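# Carry the tube rack to the next room's counter

## Task

Move the tube rack onto the counter in the neighbouring room so that it stands upright and each tube sits fully seated in a hole. Neither the rack nor any tube may touch the floor, or the task fails. The connecting door swings shut on its own. The robot must not tip over or be left leaning, or the task fails. The result only counts if it stays in place without the robot holding it, so release the rack and back away at the end.

## Robot and tools

Robot: a Hello Robot Stretch 4 with one arm. It has an omni-wheel base, a lift that runs up a mast, an arm that telescopes forward, a wrist with yaw, pitch and roll, and a two-finger gripper. It stands about 1.6 m tall; the base rim lies within 0.23 m of the base origin. Loose objects may occasionally get nudged by something.

Frames: the base frame sits on the floor under the base centre, x ahead, y to the left, z up. hand_pose (a point between the open fingertips) is reported in this frame and may be slightly off; with all wrist joints at 0 its axes line up with the base frame. The odometry frame is the base frame as it was when the scene began.

execute_actions: argument actions is a list holding one action or none (empty just reports state and pictures). An action contains base, joints or both, plus optional pace and contact_limits; alternatively it holds only end_of_arm. Everything in an action starts at once and may finish at different moments. base takes a single relative offset from where the base last reported itself: translate_m (metres, + forward, -2 to 2), strafe_m (metres, + left, -2 to 2) or rotate_rad (radians, + counter-clockwise seen from above, -3.2 to 3.2). joints is a set of absolute targets keyed by name: lift_m 0 to 1.2; arm_m 0 to 0.55 (extension); wrist_yaw_rad -1.134 to 4.276 (0 ahead, + left, 3.14 stowed; past 3.4 the arm may obstruct); wrist_pitch_rad -1.117 to 4.259 (0 level, 1.57 pointing down); wrist_roll_rad -1.117 to 4.259 (+ is clockwise viewed from behind); gripper_m -0.038 to 0.141 (fingertip gap in metres; negative squeezes the tips together). Done tolerances: ±0.004 for lift, arm and gripper, ±0.02 yaw and roll, ±0.05 pitch. Joint targets past a limit get clamped and reported; any other bad value or unknown key rejects the call with no motion. pace is "slow", "default", "fast" or "max" (base up to 0.1/0.3/0.4/0.6 m/s and 1/2/3/4 rad/s; with lift above 0.2 speed is reduced, down to 0.3 m/s and 1 rad/s at 1.2). contact_limits currently accepts only arm_m, 0 (gentlest) to 0.75 (firmest), default 0.5. end_of_arm "enable_torque" restarts wrist or gripper motors that shut off. cameras picks images: head_camera, head_left_camera, head_right_camera, wrist_camera or all; omitted or null gives all, [] gives none. One action runs at most 15 s. Parts you leave out of an action may still be driving to their earlier target without the status showing it. If a result reports a stop, any later execute_actions, wait or finished_scene calls in that same reply are skipped.

wait: seconds from 0 to 10; nothing new is commanded, the world keeps running, and the same state and images come back.

zoom_image: camera plus region [x0, y0, x1, y1] in pixels of that camera's latest full image, origin top-left, at most 504 x 504.

finished_scene: scene (integer) closes the current scene for good, after the robot has kept the last command, and reports success plus the next task. Replying without any tool call ends everything.

Cameras: head_camera at the mast top looks forward and down (rotate the base to look around); head_left_camera and head_right_camera are fisheyes beside it, aimed more steeply and showing base and arm; wrist_camera looks along the fingers, tips near the bottom of its frame.

Results: lidar_m gives 12 ranges in metres, one per 30° sector, the 1st straight ahead then counter-clockwise (4th left, 7th rear, 10th right); "-" means nothing seen or closer than 0.25 m. It covers roughly 0.15 m up to robot height, so tabletops register, but glass, thin legs and much of the rear can be missed. wrist_depth_mm is a 7x7 grid of median depths (100 to 2000 mm, "-" unknown), including the robot's own body. base_odometry is from wheel counts, so slip counts as motion; heading runs -3.142 to 3.142. If turned_by_wheels and turned_by_imu differ by over about 0.1 rad, the base likely hit or slid, and heading is off by about their difference. base_tilt in degrees (forward and right positive) carries a fixed bias up to about 1.5. base_status and joint_status: "done"; "off_target" (stopped short, may still push); "contact_stop_at_<key>" (met something; that part goes slack, a slack lift can sink under load and slack wheels can roll); "limit_stop_at_<name>" (built-in limit); "limit_stop_at_tilt" (leaning over 6°, lift, arm and wheels slack and unresponsive until it rights itself); "limit_stop_at_own_body" (self-collision guard, moving away is allowed; likely with pitch below -0.2 plus roll below -0.4 or above 4); "torque_fault" (a wrist motor overloaded and went limp until enable_torque). After a stop the old target is dropped. on_its_own lists what was not commanded; "held at" is the held target. motor_effort is percent of max, positive toward larger joint values, peak in brackets, with fixed offsets and noise; wheel effort positive turns the base right.

Gripping: command a gap smaller than the object; tighter squeezes harder and pulls the object toward the wrist by up to a third of the shortfall. Neither the reading nor "done" proves a grasp; a firm grip shows in gripper effort when commanded at 0 or above. Raise the lift if tips snag on a surface. To unfold at the start, send lift_m 0.4 with wrist_yaw_rad 0.

Avoid: dropping the rack or tubes, hard collisions, and tipping. Holding over 1 kg with arm_m above 0.2 while driving or turning, especially fast, or pushing and pulling with a high gripper, can topple the robot. A level gripper carrying over about 2 kg faults the wrist. The door shuts by itself, so plan passage through it. Thinking time lets the world keep running while the last command is held; less robot motion time is better.

Each tool is called after "Request:" as name([rows], argument=value, ...), one row to a line, values as JSON.

## Session

Request:
execute_actions(actions=[])

Scene clock: 0.00 s.
base_odometry: x=+0.000 y=+0.000 heading=+0.000 (m, m, rad; odometry frame)
turned_by_wheels: +0.000 (rad since the last result)
turned_by_imu: +0.000 (rad since the last result)
base_tilt: forward=-0.5 right=-0.8 (deg)
lidar_m: 0.75 0.92 0.98 0.99 1.17 2.33 2.91 0.87 0.74 0.75 0.88 0.76
base_status: not commanded
joint_positions: lift_m=+0.152 arm_m=+0.001 wrist_yaw_rad=+3.127 wrist_pitch_rad=+0.018 wrist_roll_rad=+0.000 gripper_m=+0.057
joint_status: not commanded
motor_effort: lift_m=+21 arm_m=+0 wrist_yaw_rad=-2 wrist_pitch_rad=-7 wrist_roll_rad=+0 gripper_m=-2 wheel_0=+0 wheel_1=+0 wheel_2=+1 (%)
hand_pose: x=-0.1157 y=+0.0916 z=+0.3253 quat_wxyz=(+0.007, -0.009, +0.000, +1.000) (m; base frame)
wrist_depth_mm: - 141 - - - - - / - 133 - - - - - / - 122 182 - - - - / 109 138 236 - - - - / 1205 - - - - - - / 1182 1430 211 1499 217 1430 1397 / 931 878 917 111 917 904 931
pictures: head_camera, head_left_camera, head_right_camera, wrist_camera
Images, in order (width x height): head_camera 420x560, head_left_camera 420x672, head_right_camera 420x672, wrist_camera 616x392.

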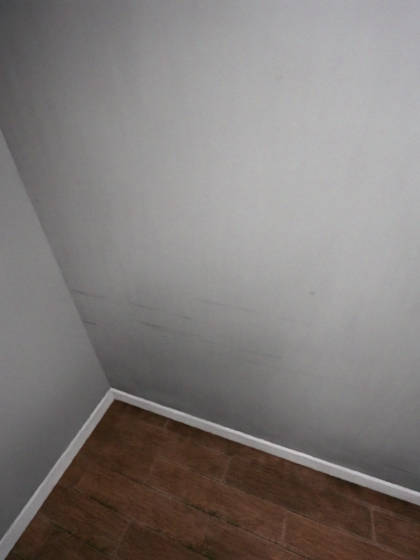

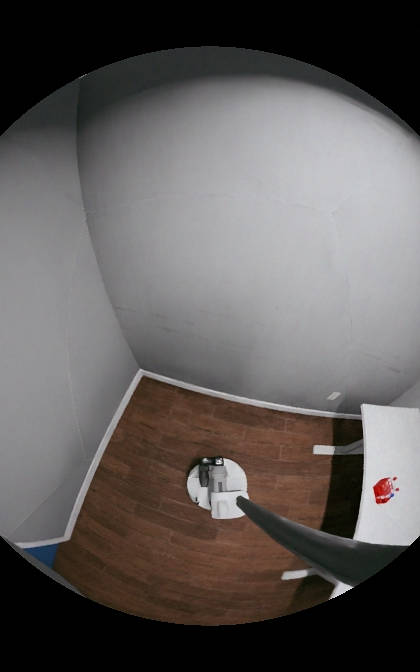

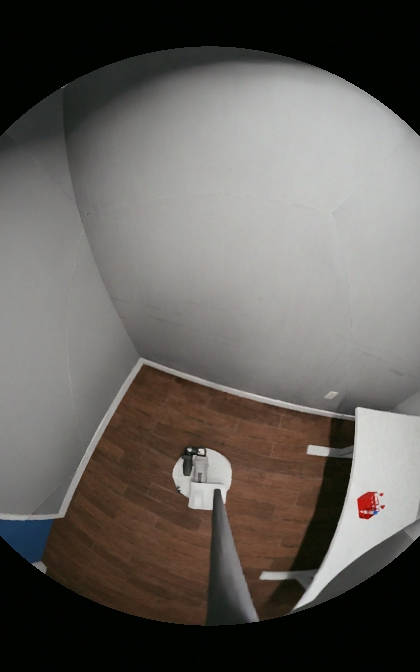

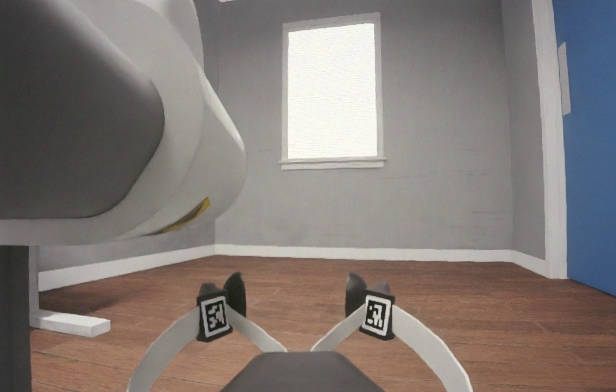

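Look at the door first.

Request:
execute_actions([
  {"base":{"rotate_rad":2.2}},
], cameras=["head_camera","head_left_camera"])

Request:
execute_actions([
  {"base":{"rotate_rad":2.2},"joints":{"lift_m":0.85,"wrist_yaw_rad":0,"gripper_m":0.14,"wrist_pitch_rad":0.4}},
])

Scene clock: 7.80 s.
base_odometry: x=+0.000 y=+0.000 heading=+2.199 (m, m, rad; odometry frame)
turned_by_wheels: +2.199 (rad since the last result)
turned_by_imu: +2.239 (rad since the last result)
base_tilt: forward=-0.5 right=-0.8 (deg)
lidar_m: 1.25 2.79 1.21 0.81 0.73 0.76 0.82 0.76 0.77 1.01 0.98 0.99
base_status: done
joint_positions: lift_m=+0.152 arm_m=+0.001 wrist_yaw_rad=+3.127 wrist_pitch_rad=+0.018 wrist_roll_rad=+0.000 gripper_m=+0.057
joint_status: not commanded
motor_effort: lift_m=+21(21) arm_m=+0(0) wrist_yaw_rad=-2(2) wrist_pitch_rad=-6(6) wrist_roll_rad=+0(0) gripper_m=-4(3) wheel_0=-2(7) wheel_1=-2(9) wheel_2=-3(10) (%)
hand_pose: x=-0.1157 y=+0.0916 z=+0.3253 quat_wxyz=(+0.007, -0.009, +0.000, +1.000) (m; base frame)
wrist_depth_mm: - 141 1025 1229 1576 1537 676 / - 133 1008 1205 1336 866 866 / - 122 181 1205 1464 1336 1281 / 109 138 236 1182 1499 1499 1308 / 723 820 976 1182 1464 1464 1308 / 732 842 210 1138 216 1255 1255 / 741 788 917 111 917 904 931
pictures: head_camera, head_left_camera
Images, in order (width x height): head_camera 420x560, head_left_camera 420x672.

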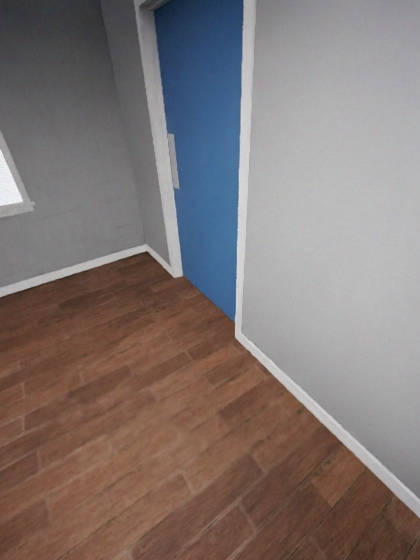

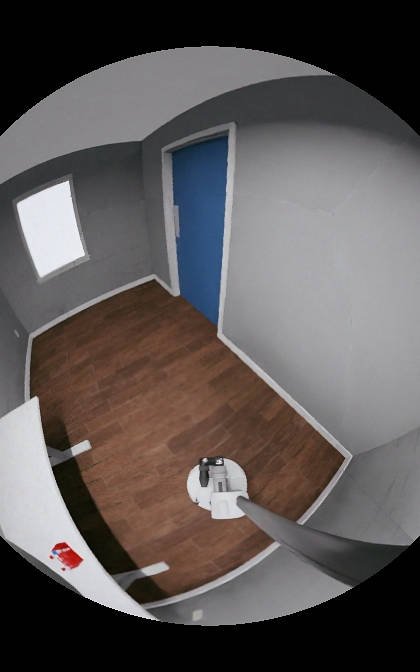

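Scene clock: 11.40 s.
base_odometry: x=+0.000 y=+0.000 heading=-1.884 (m, m, rad; odometry frame)
turned_by_wheels: +2.200 (rad since the last result)
turned_by_imu: +2.239 (rad since the last result)
base_tilt: forward=-0.5 right=-0.8 (deg)
lidar_m: 0.73 0.78 0.79 0.75 0.79 1.02 0.98 1.03 1.39 2.96 1.03 0.78
base_status: done
joint_positions: lift_m=+0.850 arm_m=+0.001 wrist_yaw_rad=+0.000 wrist_pitch_rad=+0.402 wrist_roll_rad=+0.000 gripper_m=+0.140
joint_status: all done
motor_effort: lift_m=+25(28) arm_m=+0(0) wrist_yaw_rad=-2(8) wrist_pitch_rad=-5(5) wrist_roll_rad=+0(1) gripper_m=-1(2) wheel_0=+0(9) wheel_1=+0(7) wheel_2=-2(10) (%)
hand_pose: x=+0.4370 y=-0.0874 z=+0.9150 quat_wxyz=(+0.980, +0.000, +0.200, +0.000) (m; base frame)
wrist_depth_mm: 1160 1182 1182 1182 1205 1229 1229 / 1229 1205 1255 1255 1255 1255 1308 / 1255 1308 1336 1336 1336 1336 1336 / 1138 976 991 1008 1025 1025 1025 / 676 683 654 691 699 715 715 / 1182 209 597 1576 597 1537 1118 / 1255 1308 1397 111 1430 1336 1397
pictures: head_camera, head_left_camera, head_right_camera, wrist_camera
Images, in order (width x height): head_camera 420x560, head_left_camera 420x672, head_right_camera 420x672, wrist_camera 616x392.

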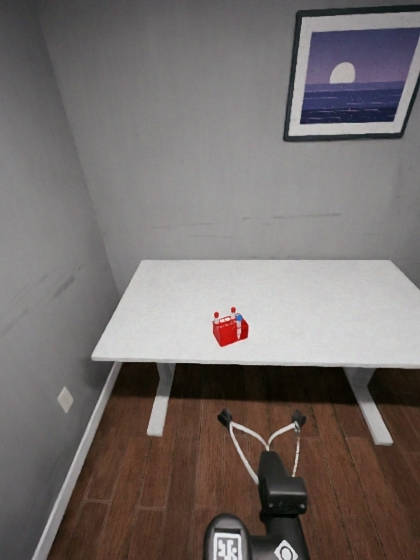

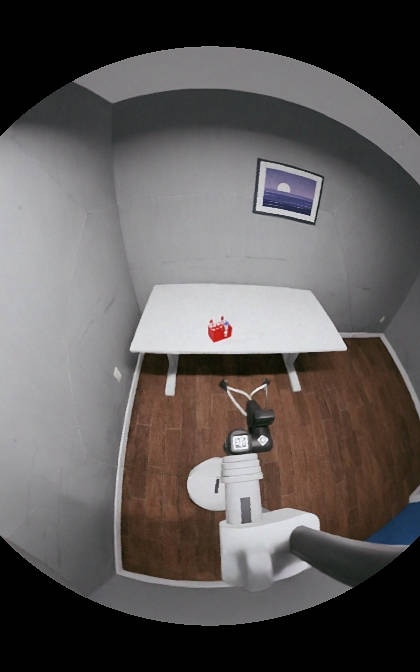

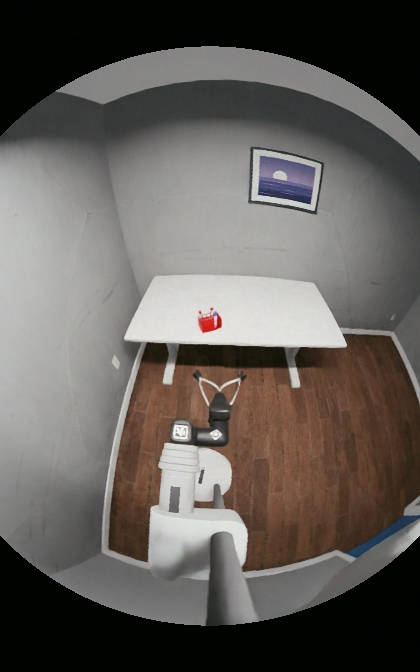

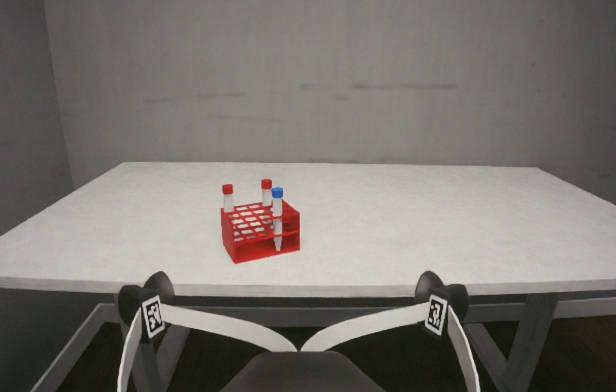

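Request:
zoom_image(camera="wrist_camera", region=[190,160,330,280])

Request:
zoom_image(camera="head_camera", region=[190,290,280,370])

Region (190, 160, 330, 280) of wrist_camera's 616x392 image, scaled by 3.600; it fills the top 432 rows of this view, and the rest is white.

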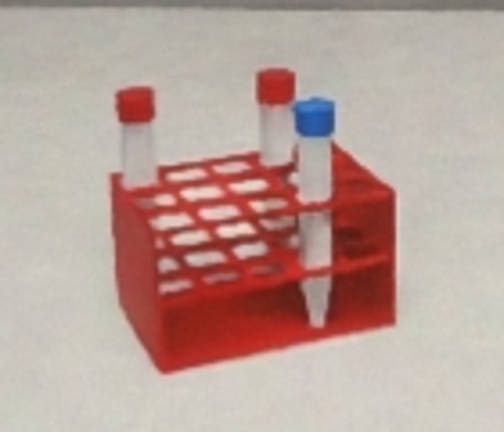

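Region (190, 290, 280, 370) of head_camera's 420x560 image, scaled by 5.600, with more detail than that image has.

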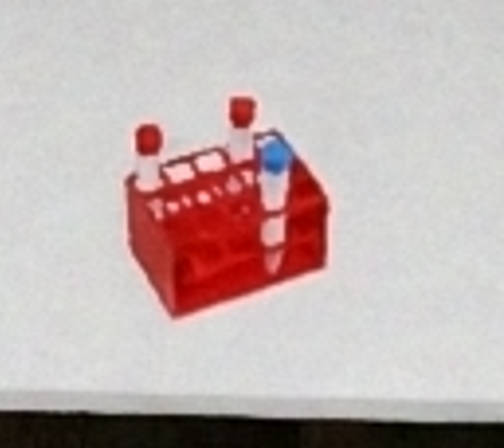

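Request:
execute_actions([
  {"base":{"strafe_m":-0.4},"joints":{"lift_m":0.68,"wrist_pitch_rad":0.15}},
], cameras=[])

Request:
execute_actions([
  {"base":{"rotate_rad":0.49},"joints":{"arm_m":0.2}},
], cameras=["head_camera","wrist_camera"])

Scene clock: 30.53 s.
base_odometry: x=-0.381 y=+0.123 heading=-1.884 (m, m, rad; odometry frame)
turned_by_wheels: +0.000 (rad since the last result)
turned_by_imu: +0.002 (rad since the last result)
base_tilt: forward=-0.6 right=-0.8 (deg)
lidar_m: 0.73 0.75 1.09 1.14 1.21 1.03 0.99 1.03 1.54 2.56 2.13 0.78
base_status: done
joint_positions: lift_m=+0.680 arm_m=+0.001 wrist_yaw_rad=+0.000 wrist_pitch_rad=+0.153 wrist_roll_rad=+0.000 gripper_m=+0.140
joint_status: all done
motor_effort: lift_m=+17(23) arm_m=+0(0) wrist_yaw_rad=-2(2) wrist_pitch_rad=-9(9) wrist_roll_rad=+0(0) gripper_m=+0(0) wheel_0=+0(11) wheel_1=-1(10) wheel_2=+0(1) (%)
hand_pose: x=+0.4566 y=-0.0874 z=+0.8146 quat_wxyz=(+0.997, +0.000, +0.076, +0.000) (m; base frame)
wrist_depth_mm: 1255 1255 1255 1308 1281 1281 1308 / 1255 1255 1281 1281 1308 1281 1308 / 1281 1281 1336 1308 1308 1336 1336 / 1281 1308 1308 1308 1336 1336 1336 / 621 707 732 750 750 732 1366 / 1336 210 525 1366 530 535 1397 / 1366 1366 1397 111 1397 1397 1430
pictures: none
No camera images: the call's "cameras" was empty. Leave "cameras" out to get every camera's image.

Scene clock: 32.23 s.
base_odometry: x=-0.381 y=+0.123 heading=-1.394 (m, m, rad; odometry frame)
turned_by_wheels: +0.490 (rad since the last result)
turned_by_imu: +0.498 (rad since the last result)
base_tilt: forward=-0.6 right=-0.8 (deg)
lidar_m: 0.78 1.06 1.16 1.20 1.02 0.97 1.01 1.49 2.55 2.21 0.77 0.74
base_status: done
joint_positions: lift_m=+0.680 arm_m=+0.199 wrist_yaw_rad=+0.000 wrist_pitch_rad=+0.152 wrist_roll_rad=+0.000 gripper_m=+0.140
joint_status: all done
motor_effort: lift_m=+17(17) arm_m=+8(11) wrist_yaw_rad=-2(1) wrist_pitch_rad=-8(7) wrist_roll_rad=+0(0) gripper_m=+0(1) wheel_0=+0(6) wheel_1=-1(7) wheel_2=-4(9) (%)
hand_pose: x=+0.6547 y=-0.0874 z=+0.8147 quat_wxyz=(+0.997, +0.000, +0.076, +0.000) (m; base frame)
wrist_depth_mm: 946 1160 1336 1205 1078 976 904 / 946 1160 1397 1229 1118 991 917 / 960 1205 1397 1255 1118 1008 931 / 960 1205 1430 1255 1118 991 917 / 699 715 647 559 741 741 723 / 960 210 452 455 387 413 436 / 976 1182 1430 111 347 320 330
pictures: head_camera, wrist_camera
Images, in order (width x height): head_camera 420x560, wrist_camera 616x392.

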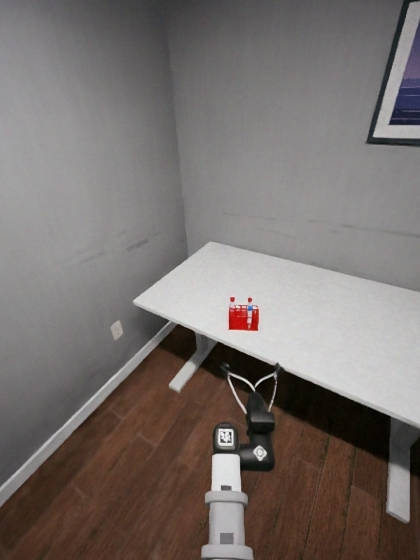

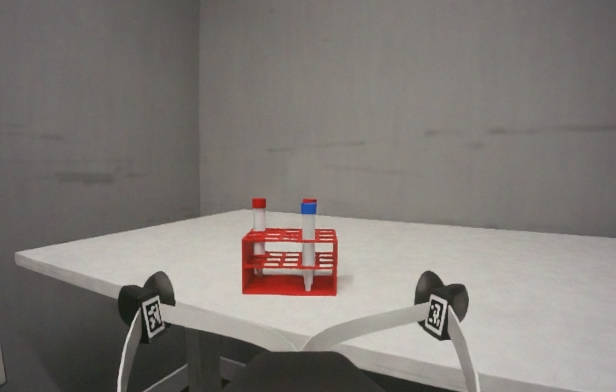

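Request:
execute_actions([
  {"base":{"translate_m":0.16},"joints":{"lift_m":0.64}},
], cameras=["head_camera","wrist_camera"])

Scene clock: 39.13 s.
base_odometry: x=-0.352 y=-0.034 heading=-1.394 (m, m, rad; odometry frame)
turned_by_wheels: +0.000 (rad since the last result)
turned_by_imu: +0.001 (rad since the last result)
base_tilt: forward=-0.5 right=-0.9 (deg)
lidar_m: 0.64 0.87 1.08 1.13 1.16 1.12 1.17 1.67 2.62 0.87 0.63 0.59
base_status: done
joint_positions: lift_m=+0.640 arm_m=+0.199 wrist_yaw_rad=+0.000 wrist_pitch_rad=+0.152 wrist_roll_rad=+0.000 gripper_m=+0.140
joint_status: all done
motor_effort: lift_m=+17(18) arm_m=+8(8) wrist_yaw_rad=-2(2) wrist_pitch_rad=-7(7) wrist_roll_rad=-1(0) gripper_m=+0(0) wheel_0=+2(9) wheel_1=+3(6) wheel_2=-1(11) (%)
hand_pose: x=+0.6547 y=-0.0874 z=+0.7748 quat_wxyz=(+0.997, +0.000, +0.076, +0.000) (m; base frame)
wrist_depth_mm: 866 1060 1205 1060 946 866 798 / 878 1078 1229 1078 946 866 798 / 878 1098 1255 1078 976 878 798 / 878 1098 1229 1078 976 891 809 / 539 554 449 347 574 574 559 / 373 210 343 343 303 322 343 / 904 798 264 111 266 249 256
pictures: head_camera, wrist_camera
Images, in order (width x height): head_camera 420x560, wrist_camera 616x392.

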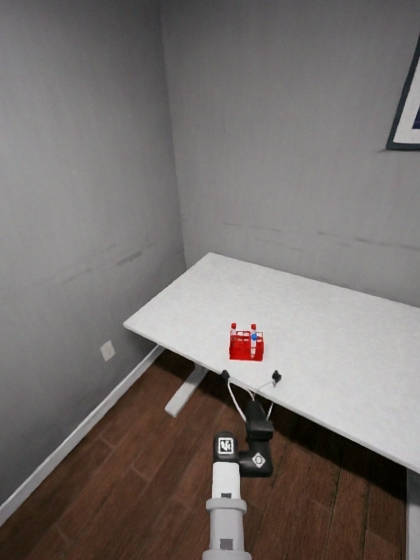

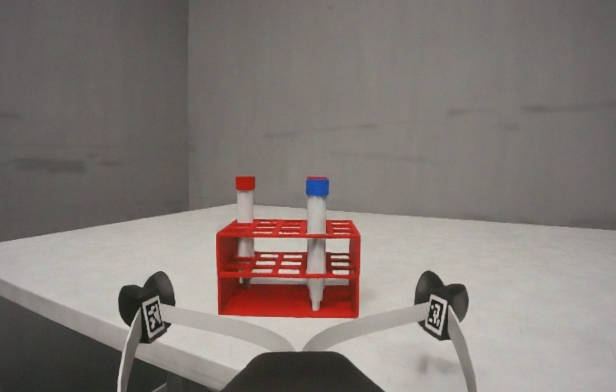

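Request:
execute_actions([
  {"base":{"strafe_m":0.005},"joints":{"lift_m":0.63,"arm_m":0.32}},
], cameras=["head_camera","wrist_camera"])

Request:
zoom_image(camera="head_camera", region=[200,310,300,400])

Scene clock: 47.50 s.
base_odometry: x=-0.347 y=-0.033 heading=-1.394 (m, m, rad; odometry frame)
turned_by_wheels: +0.000 (rad since the last result)
turned_by_imu: +0.001 (rad since the last result)
base_tilt: forward=-0.5 right=-0.8 (deg)
lidar_m: 0.71 0.87 1.07 1.12 1.17 1.10 1.18 1.68 2.63 0.88 0.61 0.60
base_status: done
joint_positions: lift_m=+0.630 arm_m=+0.319 wrist_yaw_rad=+0.000 wrist_pitch_rad=+0.152 wrist_roll_rad=+0.000 gripper_m=+0.140
joint_status: all done
motor_effort: lift_m=+17(17) arm_m=+8(11) wrist_yaw_rad=-3(1) wrist_pitch_rad=-6(6) wrist_roll_rad=+0(1) gripper_m=-2(2) wheel_0=+1(8) wheel_1=-2(11) wheel_2=+1(0) (%)
hand_pose: x=+0.7747 y=-0.0874 z=+0.7648 quat_wxyz=(+0.997, +0.000, +0.076, +0.000) (m; base frame)
wrist_depth_mm: 820 1008 1078 931 854 759 707 / 820 991 1078 976 854 778 715 / 809 1025 1118 976 878 788 723 / 831 1025 1025 976 866 788 732 / 500 512 248 225 424 525 521 / 307 208 224 228 220 298 317 / 232 227 227 111 232 229 238
pictures: head_camera, wrist_camera
Images, in order (width x height): head_camera 420x560, wrist_camera 616x392.

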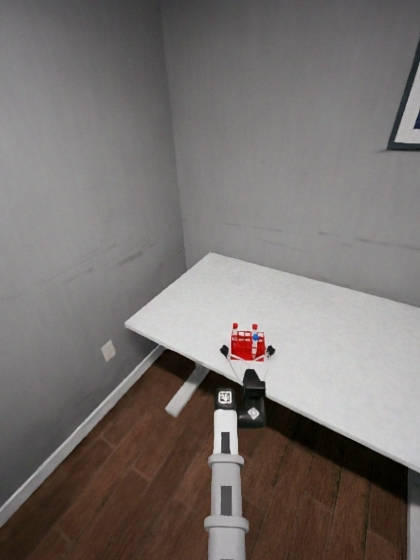

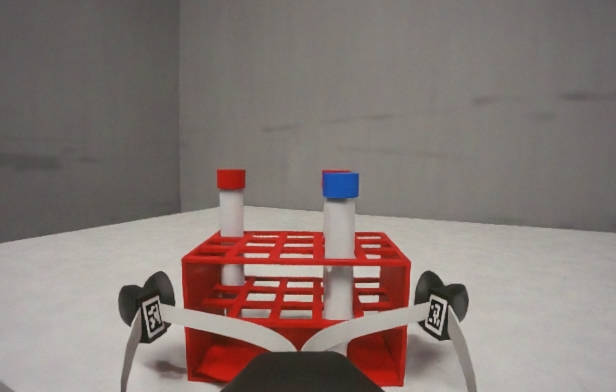

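Region (200, 310, 300, 400) of head_camera's 420x560 image, scaled by 5.040, with more detail than that image has; it fills the top 454 rows of this view, and the rest is white.

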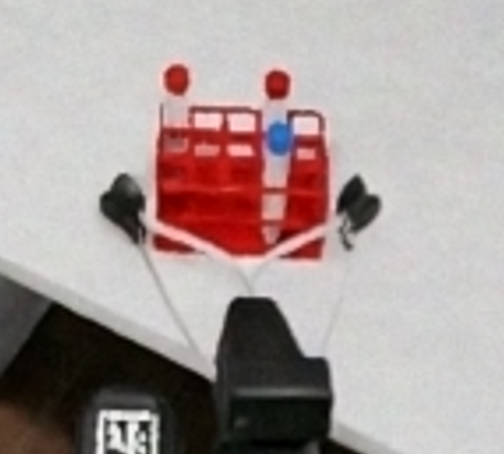

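Request:
execute_actions([
  {"joints":{"arm_m":0.335}},
], cameras=[])

Request:
execute_actions([
  {"joints":{"gripper_m":0.05}},
], cameras=["wrist_camera"])

Request:
execute_actions([
  {"joints":{"lift_m":0.67},"pace":"slow"},
], cameras=["head_camera","wrist_camera"])

Scene clock: 54.63 s.
base_odometry: x=-0.347 y=-0.033 heading=-1.394 (m, m, rad; odometry frame)
turned_by_wheels: +0.000 (rad since the last result)
turned_by_imu: +0.001 (rad since the last result)
base_tilt: forward=-0.6 right=-0.7 (deg)
lidar_m: 0.72 0.87 1.07 1.12 1.17 1.09 1.17 1.70 2.65 0.88 0.62 0.60
base_status: not commanded
joint_positions: lift_m=+0.630 arm_m=+0.334 wrist_yaw_rad=+0.000 wrist_pitch_rad=+0.152 wrist_roll_rad=+0.000 gripper_m=+0.140
joint_status: all done
motor_effort: lift_m=+17(17) arm_m=+8(9) wrist_yaw_rad=-2(2) wrist_pitch_rad=-8(7) wrist_roll_rad=+0(1) gripper_m=+1(1) wheel_0=+1(1) wheel_1=-2(2) wheel_2=+0(0) (%)
hand_pose: x=+0.7897 y=-0.0874 z=+0.7648 quat_wxyz=(+0.997, +0.000, +0.076, +0.000) (m; base frame)
wrist_depth_mm: 798 976 1042 931 831 759 699 / 798 1008 1098 946 842 759 707 / 831 1025 1078 946 866 768 707 / 831 1025 1042 831 842 778 723 / 500 508 247 219 469 525 521 / 307 209 221 224 197 298 317 / 232 228 222 111 228 229 238
pictures: none
No camera images: the call's "cameras" was empty. Leave "cameras" out to get every camera's image.

Scene clock: 56.53 s.
base_odometry: x=-0.347 y=-0.033 heading=-1.394 (m, m, rad; odometry frame)
turned_by_wheels: +0.000 (rad since the last result)
turned_by_imu: +0.000 (rad since the last result)
base_tilt: forward=-0.6 right=-0.8 (deg)
lidar_m: 0.73 0.86 1.07 1.11 1.20 1.12 1.17 1.70 2.62 0.89 0.64 0.59
base_status: not commanded
joint_positions: lift_m=+0.630 arm_m=+0.334 wrist_yaw_rad=+0.000 wrist_pitch_rad=+0.153 wrist_roll_rad=+0.000 gripper_m=+0.051
joint_status: all done
motor_effort: lift_m=+17(17) arm_m=+8(8) wrist_yaw_rad=-2(2) wrist_pitch_rad=-11(9) wrist_roll_rad=+0(0) gripper_m=-30(31) wheel_0=+1(2) wheel_1=-2(2) wheel_2=+0(0) (%)
hand_pose: x=+0.7896 y=-0.0874 z=+0.7645 quat_wxyz=(+0.997, +0.000, +0.076, +0.000) (m; base frame)
wrist_depth_mm: 798 991 1042 931 842 741 699 / 809 991 1078 946 842 768 699 / 820 1008 1078 976 854 768 715 / 831 1025 1008 946 842 778 723 / 492 508 230 204 418 521 521 / 304 175 231 217 198 294 315 / 215 212 174 111 176 216 236
pictures: wrist_camera
Images, in order (width x height): wrist_camera 616x392.

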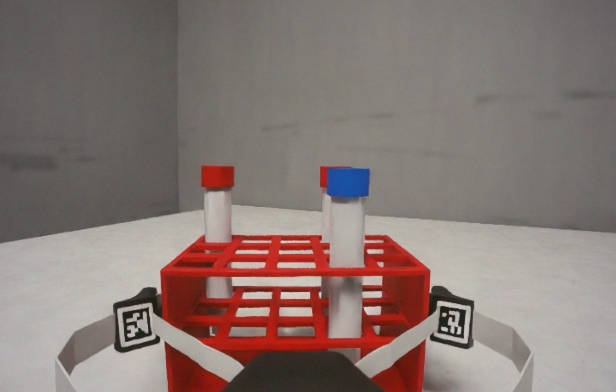

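Scene clock: 57.70 s.
base_odometry: x=-0.347 y=-0.033 heading=-1.394 (m, m, rad; odometry frame)
turned_by_wheels: +0.000 (rad since the last result)
turned_by_imu: +0.000 (rad since the last result)
base_tilt: forward=-0.5 right=-0.8 (deg)
lidar_m: 0.63 0.86 1.07 1.12 1.17 1.10 1.16 1.67 2.63 0.88 0.62 0.59
base_status: not commanded
joint_positions: lift_m=+0.670 arm_m=+0.334 wrist_yaw_rad=+0.000 wrist_pitch_rad=+0.153 wrist_roll_rad=+0.000 gripper_m=+0.051
joint_status: all done
motor_effort: lift_m=+26(26) arm_m=+8(8) wrist_yaw_rad=-1(2) wrist_pitch_rad=-10(9) wrist_roll_rad=-1(0) gripper_m=-30(31) wheel_0=+2(1) wheel_1=-2(2) wheel_2=+0(0) (%)
hand_pose: x=+0.7896 y=-0.0874 z=+0.8038 quat_wxyz=(+0.997, +0.000, +0.077, +0.000) (m; base frame)
wrist_depth_mm: 798 976 1078 917 831 741 691 / 809 991 1060 946 842 768 699 / 809 991 1118 976 866 768 707 / 820 1025 1060 976 866 778 715 / 768 654 231 205 544 683 668 / 397 175 230 217 198 384 410 / 282 277 175 111 176 281 307
pictures: head_camera, wrist_camera
Images, in order (width x height): head_camera 420x560, wrist_camera 616x392.

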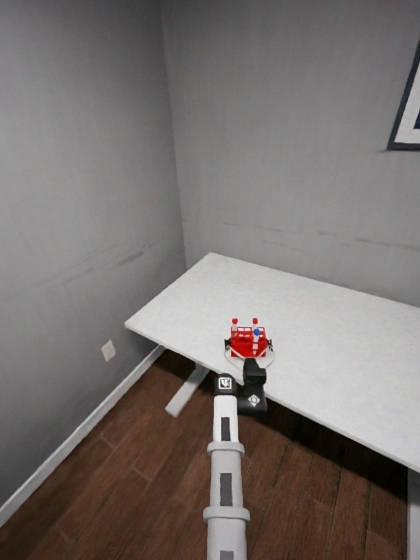

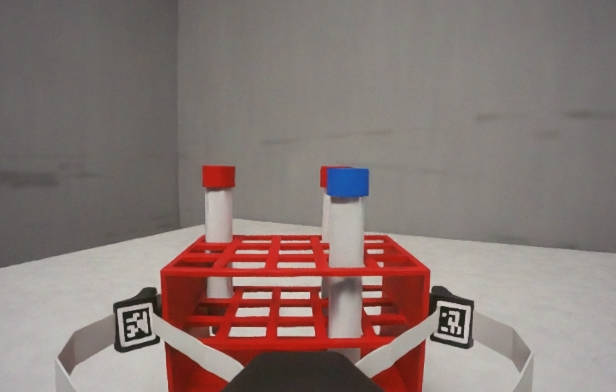

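Request:
execute_actions([
  {"joints":{"arm_m":0,"lift_m":0.7}},
], cameras=[])

Request:
execute_actions([
  {"base":{"rotate_rad":-2.05},"pace":"slow"},
], cameras=[])

Request:
execute_actions([
  {"base":{"translate_m":1.4}},
])

Scene clock: 68.23 s.
base_odometry: x=-0.347 y=-0.033 heading=-1.394 (m, m, rad; odometry frame)
turned_by_wheels: +0.000 (rad since the last result)
turned_by_imu: +0.002 (rad since the last result)
base_tilt: forward=-0.6 right=-0.8 (deg)
lidar_m: 0.41 0.86 1.07 1.11 1.17 1.11 1.17 1.68 2.64 0.86 0.63 0.60
base_status: not commanded
joint_positions: lift_m=+0.700 arm_m=+0.002 wrist_yaw_rad=+0.000 wrist_pitch_rad=+0.154 wrist_roll_rad=+0.000 gripper_m=+0.051
joint_status: all done
motor_effort: lift_m=+26(28) arm_m=-8(8) wrist_yaw_rad=-1(2) wrist_pitch_rad=-11(11) wrist_roll_rad=+1(0) gripper_m=-34(31) wheel_0=+2(2) wheel_1=-2(2) wheel_2=+0(0) (%)
hand_pose: x=+0.4579 y=-0.0875 z=+0.8337 quat_wxyz=(+0.997, +0.000, +0.077, +0.000) (m; base frame)
wrist_depth_mm: 960 1160 1397 1255 1118 1008 946 / 960 1182 1430 1255 1118 1042 946 / 960 1205 1464 1281 1182 1042 931 / 991 1205 1397 1308 1138 1042 960 / 904 788 229 204 647 820 809 / 976 175 231 216 197 455 488 / 904 1138 174 111 176 342 368
pictures: none
No camera images: the call's "cameras" was empty. Leave "cameras" out to get every camera's image.

Scene clock: 71.57 s.
base_odometry: x=-0.347 y=-0.033 heading=+2.840 (m, m, rad; odometry frame)
turned_by_wheels: -2.049 (rad since the last result)
turned_by_imu: -2.084 (rad since the last result)
base_tilt: forward=-0.5 right=-0.8 (deg)
lidar_m: 0.42 0.86 0.63 0.60 0.64 0.91 1.06 1.13 1.15 1.11 1.17 1.76
base_status: done
joint_positions: lift_m=+0.700 arm_m=+0.002 wrist_yaw_rad=+0.000 wrist_pitch_rad=+0.154 wrist_roll_rad=+0.000 gripper_m=+0.051
joint_status: not commanded
motor_effort: lift_m=+26(26) arm_m=-8(8) wrist_yaw_rad=-1(1) wrist_pitch_rad=-10(11) wrist_roll_rad=+0(1) gripper_m=-32(29) wheel_0=+4(4) wheel_1=+3(6) wheel_2=+4(7) (%)
hand_pose: x=+0.4579 y=-0.0874 z=+0.8337 quat_wxyz=(+0.997, +0.000, +0.077, +0.000) (m; base frame)
wrist_depth_mm: - - - - - - 1618 / - - - - - - 1537 / - - - - - - 1576 / - - - - - - 1537 / - - 229 204 - - 1537 / - 175 230 216 197 1808 1537 / 1576 1537 175 111 176 1576 1537
pictures: none
No camera images: the call's "cameras" was empty. Leave "cameras" out to get every camera's image.

Scene clock: 77.73 s.
base_odometry: x=-1.684 y=+0.382 heading=+2.840 (m, m, rad; odometry frame)
turned_by_wheels: +0.000 (rad since the last result)
turned_by_imu: -0.001 (rad since the last result)
base_tilt: forward=-0.6 right=-0.8 (deg)
lidar_m: 0.42 1.29 1.41 1.36 1.07 0.97 2.49 1.61 1.24 1.21 1.24 1.32
base_status: done
joint_positions: lift_m=+0.700 arm_m=+0.002 wrist_yaw_rad=+0.000 wrist_pitch_rad=+0.154 wrist_roll_rad=+0.000 gripper_m=+0.051
joint_status: not commanded
motor_effort: lift_m=+25(25) arm_m=-8(8) wrist_yaw_rad=-2(1) wrist_pitch_rad=-12(10) wrist_roll_rad=+0(0) gripper_m=-31(29) wheel_0=+2(7) wheel_1=+0(7) wheel_2=-1(11) (%)
hand_pose: x=+0.4579 y=-0.0874 z=+0.8337 quat_wxyz=(+0.997, +0.000, +0.077, +0.000) (m; base frame)
wrist_depth_mm: 976 1008 991 1008 1025 1025 1025 / 1008 991 1008 1025 1042 1042 1042 / 1008 1008 1025 1042 1042 1060 1060 / 1025 1025 1042 1025 1060 1078 1078 / 1060 1060 229 204 1078 1078 1098 / 1078 175 231 216 197 1098 1098 / 1078 1098 174 111 176 1118 1118
pictures: head_camera, head_left_camera, head_right_camera, wrist_camera
Images, in order (width x height): head_camera 420x560, head_left_camera 420x672, head_right_camera 420x672, wrist_camera 616x392.

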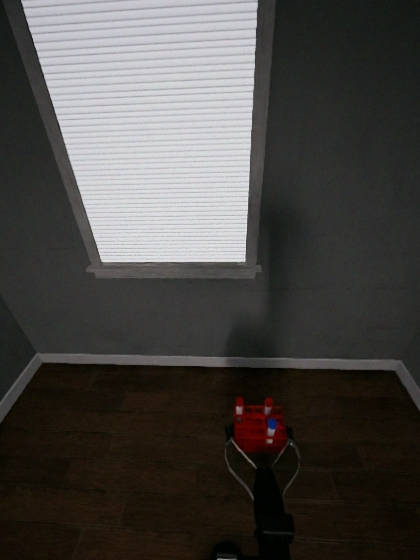

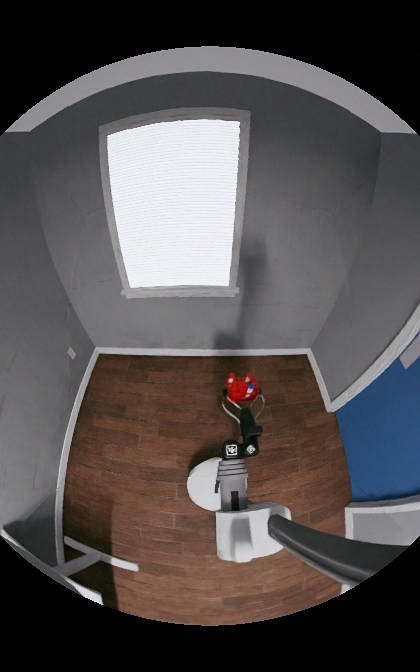

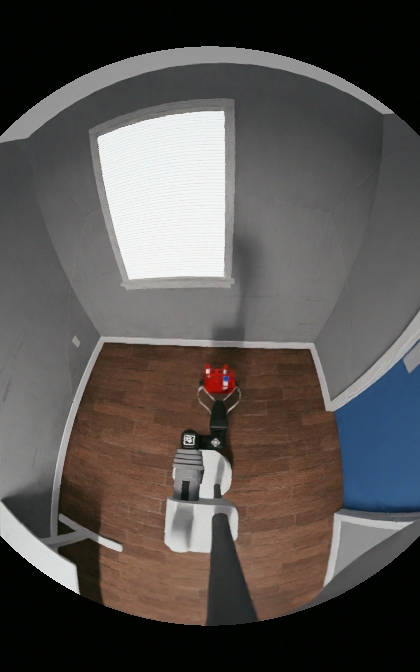

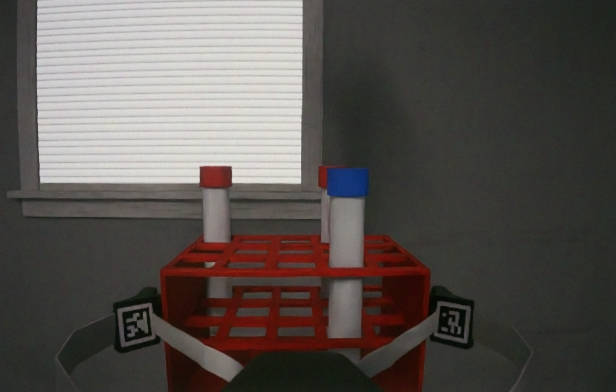

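Request:
execute_actions([
  {"base":{"strafe_m":-0.6}},
], cameras=["head_right_camera","head_camera"])

Scene clock: 92.90 s.
base_odometry: x=-1.506 y=+0.955 heading=+2.840 (m, m, rad; odometry frame)
turned_by_wheels: +0.000 (rad since the last result)
turned_by_imu: +0.003 (rad since the last result)
base_tilt: forward=-0.6 right=-0.7 (deg)
lidar_m: 0.40 1.30 1.80 1.96 1.42 1.71 2.05 0.76 0.65 0.62 0.64 0.79
base_status: done
joint_positions: lift_m=+0.700 arm_m=+0.002 wrist_yaw_rad=+0.000 wrist_pitch_rad=+0.154 wrist_roll_rad=+0.000 gripper_m=+0.051
joint_status: not commanded
motor_effort: lift_m=+25(26) arm_m=-7(8) wrist_yaw_rad=-2(2) wrist_pitch_rad=-10(10) wrist_roll_rad=+0(0) gripper_m=-31(31) wheel_0=+0(10) wheel_1=-2(9) wheel_2=+0(0) (%)
hand_pose: x=+0.4579 y=-0.0874 z=+0.8337 quat_wxyz=(+0.997, +0.000, +0.077, +0.000) (m; base frame)
wrist_depth_mm: 960 976 991 1008 1008 891 647 / 991 991 1025 1025 1025 904 647 / 1008 1042 1042 1042 1025 904 654 / 1025 1042 1042 1042 1060 904 647 / 1042 1060 230 205 1078 917 647 / 1042 175 231 217 198 741 640 / 1078 1060 174 111 176 831 647
pictures: head_camera, head_right_camera
Images, in order (width x height): head_camera 420x560, head_right_camera 420x672.

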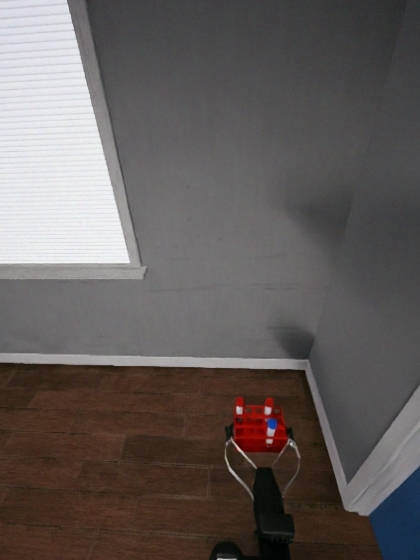

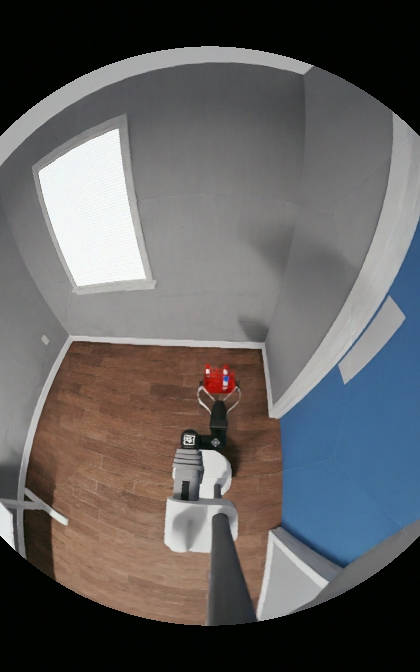

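Jambs at about +0.5 and −0.42.

Request:
execute_actions([
  {"base":{"translate_m":0.17}},
], cameras=[])

Request:
execute_actions([
  {"base":{"rotate_rad":1.543},"pace":"slow"},
], cameras=[])

Request:
execute_actions([
  {"base":{"translate_m":-0.36}},
], cameras=[])

Request:
execute_actions([
  {"base":{"translate_m":-0.35},"pace":"slow"},
], cameras=["head_right_camera","head_left_camera"])

Scene clock: 101.83 s.
base_odometry: x=-1.668 y=+1.006 heading=+2.840 (m, m, rad; odometry frame)
turned_by_wheels: +0.000 (rad since the last result)
turned_by_imu: +0.002 (rad since the last result)
base_tilt: forward=-0.6 right=-0.8 (deg)
lidar_m: 0.43 1.14 1.54 1.96 1.53 1.71 2.12 0.88 0.65 0.62 0.62 0.77
base_status: done
joint_positions: lift_m=+0.700 arm_m=+0.002 wrist_yaw_rad=+0.000 wrist_pitch_rad=+0.154 wrist_roll_rad=+0.000 gripper_m=+0.051
joint_status: not commanded
motor_effort: lift_m=+25(25) arm_m=-7(8) wrist_yaw_rad=-2(2) wrist_pitch_rad=-11(11) wrist_roll_rad=+0(0) gripper_m=-31(27) wheel_0=+1(7) wheel_1=+3(5) wheel_2=-1(12) (%)
hand_pose: x=+0.4579 y=-0.0874 z=+0.8337 quat_wxyz=(+0.997, +0.000, +0.077, +0.000) (m; base frame)
wrist_depth_mm: 820 831 831 831 842 854 654 / 820 831 842 842 842 842 640 / 831 854 854 854 854 854 661 / 842 866 866 878 878 878 647 / 866 878 231 206 891 891 647 / 878 175 231 216 197 750 640 / 891 891 174 111 176 842 647
pictures: none
No camera images: the call's "cameras" was empty. Leave "cameras" out to get every camera's image.

Scene clock: 104.67 s.
base_odometry: x=-1.668 y=+1.006 heading=-1.901 (m, m, rad; odometry frame)
turned_by_wheels: +1.542 (rad since the last result)
turned_by_imu: +1.569 (rad since the last result)
base_tilt: forward=-0.5 right=-0.7 (deg)
lidar_m: 0.43 1.52 1.68 2.19 0.89 0.65 0.61 0.63 0.79 1.09 1.12 1.49
base_status: done
joint_positions: lift_m=+0.700 arm_m=+0.002 wrist_yaw_rad=+0.000 wrist_pitch_rad=+0.154 wrist_roll_rad=+0.000 gripper_m=+0.051
joint_status: not commanded
motor_effort: lift_m=+25(25) arm_m=-8(7) wrist_yaw_rad=-2(2) wrist_pitch_rad=-9(11) wrist_roll_rad=+0(0) gripper_m=-31(32) wheel_0=-3(4) wheel_1=-4(5) wheel_2=-6(8) (%)
hand_pose: x=+0.4579 y=-0.0874 z=+0.8337 quat_wxyz=(+0.997, +0.000, +0.077, +0.000) (m; base frame)
wrist_depth_mm: 1708 1708 1756 1708 1756 1756 1366 / 1661 1708 1708 1756 1808 1808 1308 / 1708 1708 1756 1808 1808 1808 1336 / 1756 1756 1756 1756 1808 1808 1336 / 1808 1808 229 205 1863 1808 1308 / 1808 175 230 217 198 1576 1336 / 1537 1537 174 111 176 1537 1397
pictures: none
No camera images: the call's "cameras" was empty. Leave "cameras" out to get every camera's image.

Scene clock: 107.37 s.
base_odometry: x=-1.551 y=+1.346 heading=-1.901 (m, m, rad; odometry frame)
turned_by_wheels: +0.000 (rad since the last result)
turned_by_imu: +0.001 (rad since the last result)
base_tilt: forward=-0.6 right=-0.8 (deg)
lidar_m: 0.42 1.81 2.26 0.70 0.38 0.27 0.26 0.28 0.36 0.71 1.13 1.50
base_status: done
joint_positions: lift_m=+0.700 arm_m=+0.002 wrist_yaw_rad=+0.000 wrist_pitch_rad=+0.154 wrist_roll_rad=+0.000 gripper_m=+0.051
joint_status: not commanded
motor_effort: lift_m=+25(25) arm_m=-7(8) wrist_yaw_rad=-2(2) wrist_pitch_rad=-10(10) wrist_roll_rad=-1(0) gripper_m=-31(31) wheel_0=-1(7) wheel_1=-2(8) wheel_2=+3(13) (%)
hand_pose: x=+0.4579 y=-0.0874 z=+0.8337 quat_wxyz=(+0.997, +0.000, +0.077, +0.000) (m; base frame)
wrist_depth_mm: 1983 - - - - 1921 1366 / 1983 - - - - 1863 1308 / - - - - - 1921 1336 / - - - - - 1921 1336 / - - 229 205 - 1921 1336 / - 175 230 217 197 1537 1336 / 1499 1537 174 111 176 1576 1366
pictures: none
No camera images: the call's "cameras" was empty. Leave "cameras" out to get every camera's image.

Scene clock: 112.13 s.
base_odometry: x=-1.438 y=+1.677 heading=-1.901 (m, m, rad; odometry frame)
turned_by_wheels: +0.000 (rad since the last result)
turned_by_imu: +0.002 (rad since the last result)
base_tilt: forward=-0.5 right=-0.8 (deg)
lidar_m: 0.42 2.15 2.71 0.34 0.25 - 0.25 0.26 1.13 0.31 0.32 1.53
base_status: done
joint_positions: lift_m=+0.700 arm_m=+0.002 wrist_yaw_rad=+0.000 wrist_pitch_rad=+0.154 wrist_roll_rad=+0.000 gripper_m=+0.051
joint_status: not commanded
motor_effort: lift_m=+23(25) arm_m=-7(7) wrist_yaw_rad=-1(6) wrist_pitch_rad=-12(11) wrist_roll_rad=-1(1) gripper_m=-32(34) wheel_0=-5(11) wheel_1=-5(15) wheel_2=+7(16) (%)
hand_pose: x=+0.4578 y=-0.0874 z=+0.8339 quat_wxyz=(+0.997, +0.000, +0.077, +0.000) (m; base frame)
wrist_depth_mm: - - - - - 1863 1397 / - - - - - 1921 1308 / - - - - - 1983 1308 / - - - - - 1921 1366 / - - 229 205 - 1921 1336 / - 175 231 216 198 1576 1336 / 1576 1537 174 111 176 1537 1397
pictures: head_left_camera, head_right_camera
Images, in order (width x height): head_left_camera 420x672, head_right_camera 420x672.

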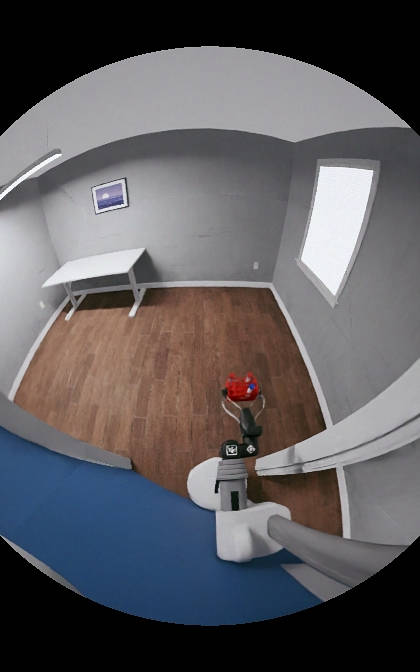

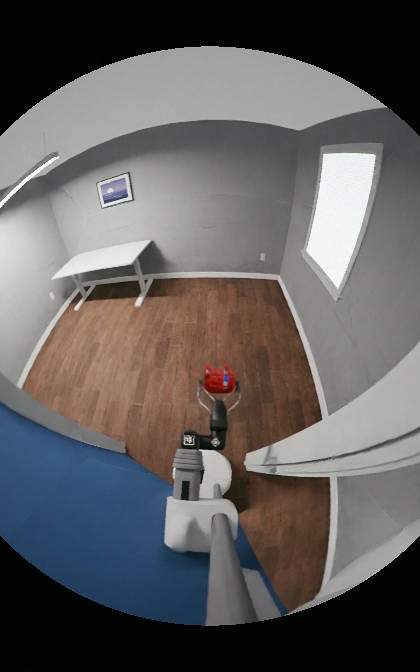

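Request:
execute_actions([
  {"base":{"translate_m":-0.52},"pace":"slow"},
], cameras=["head_right_camera","head_left_camera"])

Scene clock: 123.53 s.
base_odometry: x=-1.269 y=+2.168 heading=-1.902 (m, m, rad; odometry frame)
turned_by_wheels: +0.000 (rad since the last result)
turned_by_imu: +0.004 (rad since the last result)
base_tilt: forward=-0.6 right=-0.8 (deg)
lidar_m: 0.41 2.61 0.33 0.25 - 0.25 1.55 1.57 1.15 1.08 0.80 0.64
base_status: done
joint_positions: lift_m=+0.700 arm_m=+0.002 wrist_yaw_rad=+0.000 wrist_pitch_rad=+0.154 wrist_roll_rad=+0.000 gripper_m=+0.051
joint_status: not commanded
motor_effort: lift_m=+24(24) arm_m=-7(7) wrist_yaw_rad=-2(2) wrist_pitch_rad=-10(9) wrist_roll_rad=+0(0) gripper_m=-32(32) wheel_0=-6(8) wheel_1=-4(7) wheel_2=+6(13) (%)
hand_pose: x=+0.4578 y=-0.0874 z=+0.8339 quat_wxyz=(+0.997, +0.000, +0.077, +0.000) (m; base frame)
wrist_depth_mm: - - - - - 1863 330 / - - - - - 1983 332 / - - - - - 1921 330 / - - - - - 455 336 / - - 230 205 - 459 338 / - 175 230 217 197 375 340 / 1576 1537 174 111 176 399 347
pictures: head_left_camera, head_right_camera
Images, in order (width x height): head_left_camera 420x672, head_right_camera 420x672.

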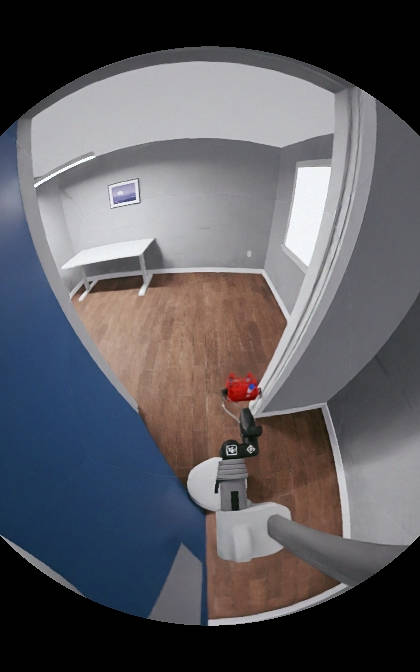

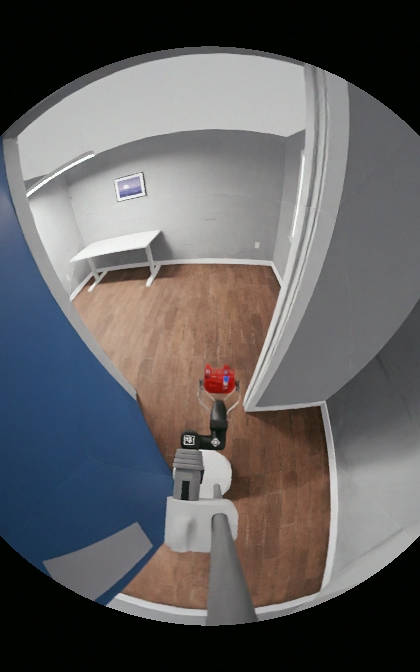

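Request:
execute_actions([
  {"base":{"rotate_rad":-2.4},"pace":"slow"},
], cameras=["head_right_camera"])

Request:
execute_actions([
  {"base":{"translate_m":0.4},"pace":"slow"},
])

Scene clock: 133.63 s.
base_odometry: x=-1.269 y=+2.168 heading=+1.982 (m, m, rad; odometry frame)
turned_by_wheels: -2.399 (rad since the last result)
turned_by_imu: -2.438 (rad since the last result)
base_tilt: forward=-0.7 right=-0.8 (deg)
lidar_m: 0.41 1.08 1.09 0.66 0.64 2.62 0.57 0.26 0.25 - 0.25 1.54
base_status: done
joint_positions: lift_m=+0.700 arm_m=+0.002 wrist_yaw_rad=+0.000 wrist_pitch_rad=+0.154 wrist_roll_rad=+0.000 gripper_m=+0.051
joint_status: not commanded
motor_effort: lift_m=+23(24) arm_m=-6(7) wrist_yaw_rad=-1(0) wrist_pitch_rad=-8(11) wrist_roll_rad=+0(0) gripper_m=-32(32) wheel_0=+3(5) wheel_1=+0(7) wheel_2=+6(10) (%)
hand_pose: x=+0.4576 y=-0.0874 z=+0.8339 quat_wxyz=(+0.997, +0.000, +0.077, +0.000) (m; base frame)
wrist_depth_mm: 831 976 1229 1576 1430 1205 1078 / 854 991 1205 1576 1397 1229 1078 / 866 1008 1229 1618 1464 1229 1098 / 866 1025 1182 1537 1430 1255 1078 / 878 1025 229 204 256 1255 1098 / 866 175 230 216 198 1205 1138 / 831 991 174 111 176 1281 1138
pictures: head_right_camera
Images, in order (width x height): head_right_camera 420x672.

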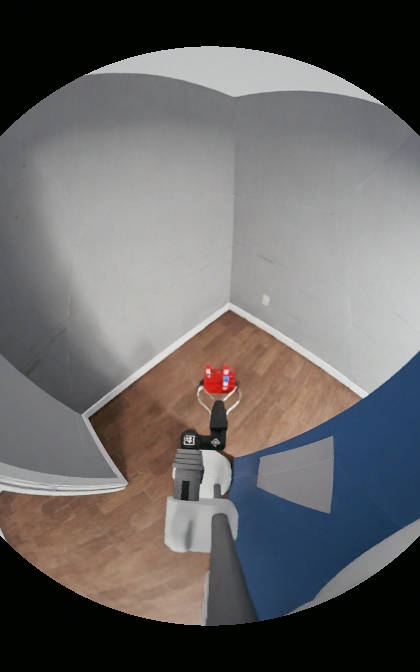

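Scene clock: 138.93 s.
base_odometry: x=-1.429 y=+2.535 heading=+1.982 (m, m, rad; odometry frame)
turned_by_wheels: +0.000 (rad since the last result)
turned_by_imu: +0.000 (rad since the last result)
base_tilt: forward=-0.6 right=-0.8 (deg)
lidar_m: 0.43 0.84 0.83 0.93 0.85 0.51 0.78 1.59 2.28 1.51 1.25 1.25
base_status: done
joint_positions: lift_m=+0.700 arm_m=+0.002 wrist_yaw_rad=+0.000 wrist_pitch_rad=+0.154 wrist_roll_rad=+0.000 gripper_m=+0.051
joint_status: not commanded
motor_effort: lift_m=+23(24) arm_m=-6(6) wrist_yaw_rad=-2(5) wrist_pitch_rad=-10(9) wrist_roll_rad=+0(1) gripper_m=-31(31) wheel_0=+4(9) wheel_1=+2(6) wheel_2=-4(10) (%)
hand_pose: x=+0.4577 y=-0.0874 z=+0.8339 quat_wxyz=(+0.997, +0.000, +0.077, +0.000) (m; base frame)
wrist_depth_mm: 609 715 891 1138 1078 931 831 / 615 723 891 1205 1098 931 854 / 627 741 917 1205 1118 946 842 / 627 750 866 1118 1098 960 854 / 640 750 229 206 1060 960 866 / 640 175 232 218 196 931 878 / 615 715 174 111 176 976 891
pictures: head_camera, head_left_camera, head_right_camera, wrist_camera
Images, in order (width x height): head_camera 420x560, head_left_camera 420x672, head_right_camera 420x672, wrist_camera 616x392.

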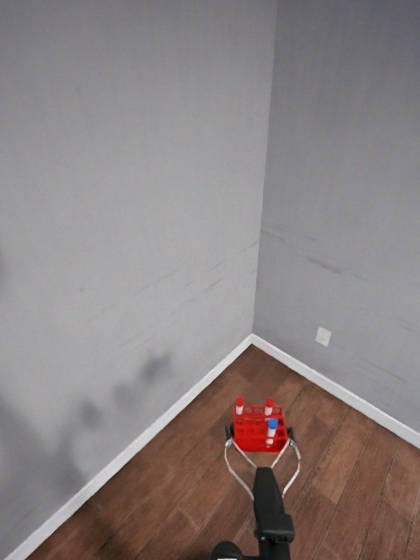

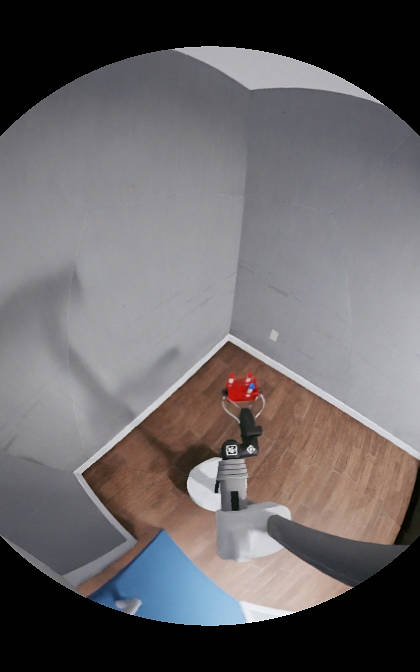

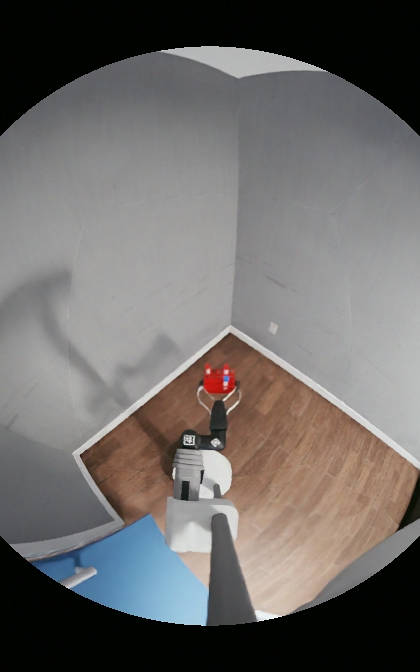

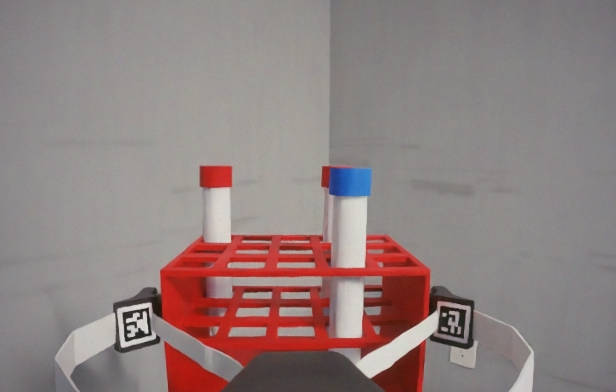

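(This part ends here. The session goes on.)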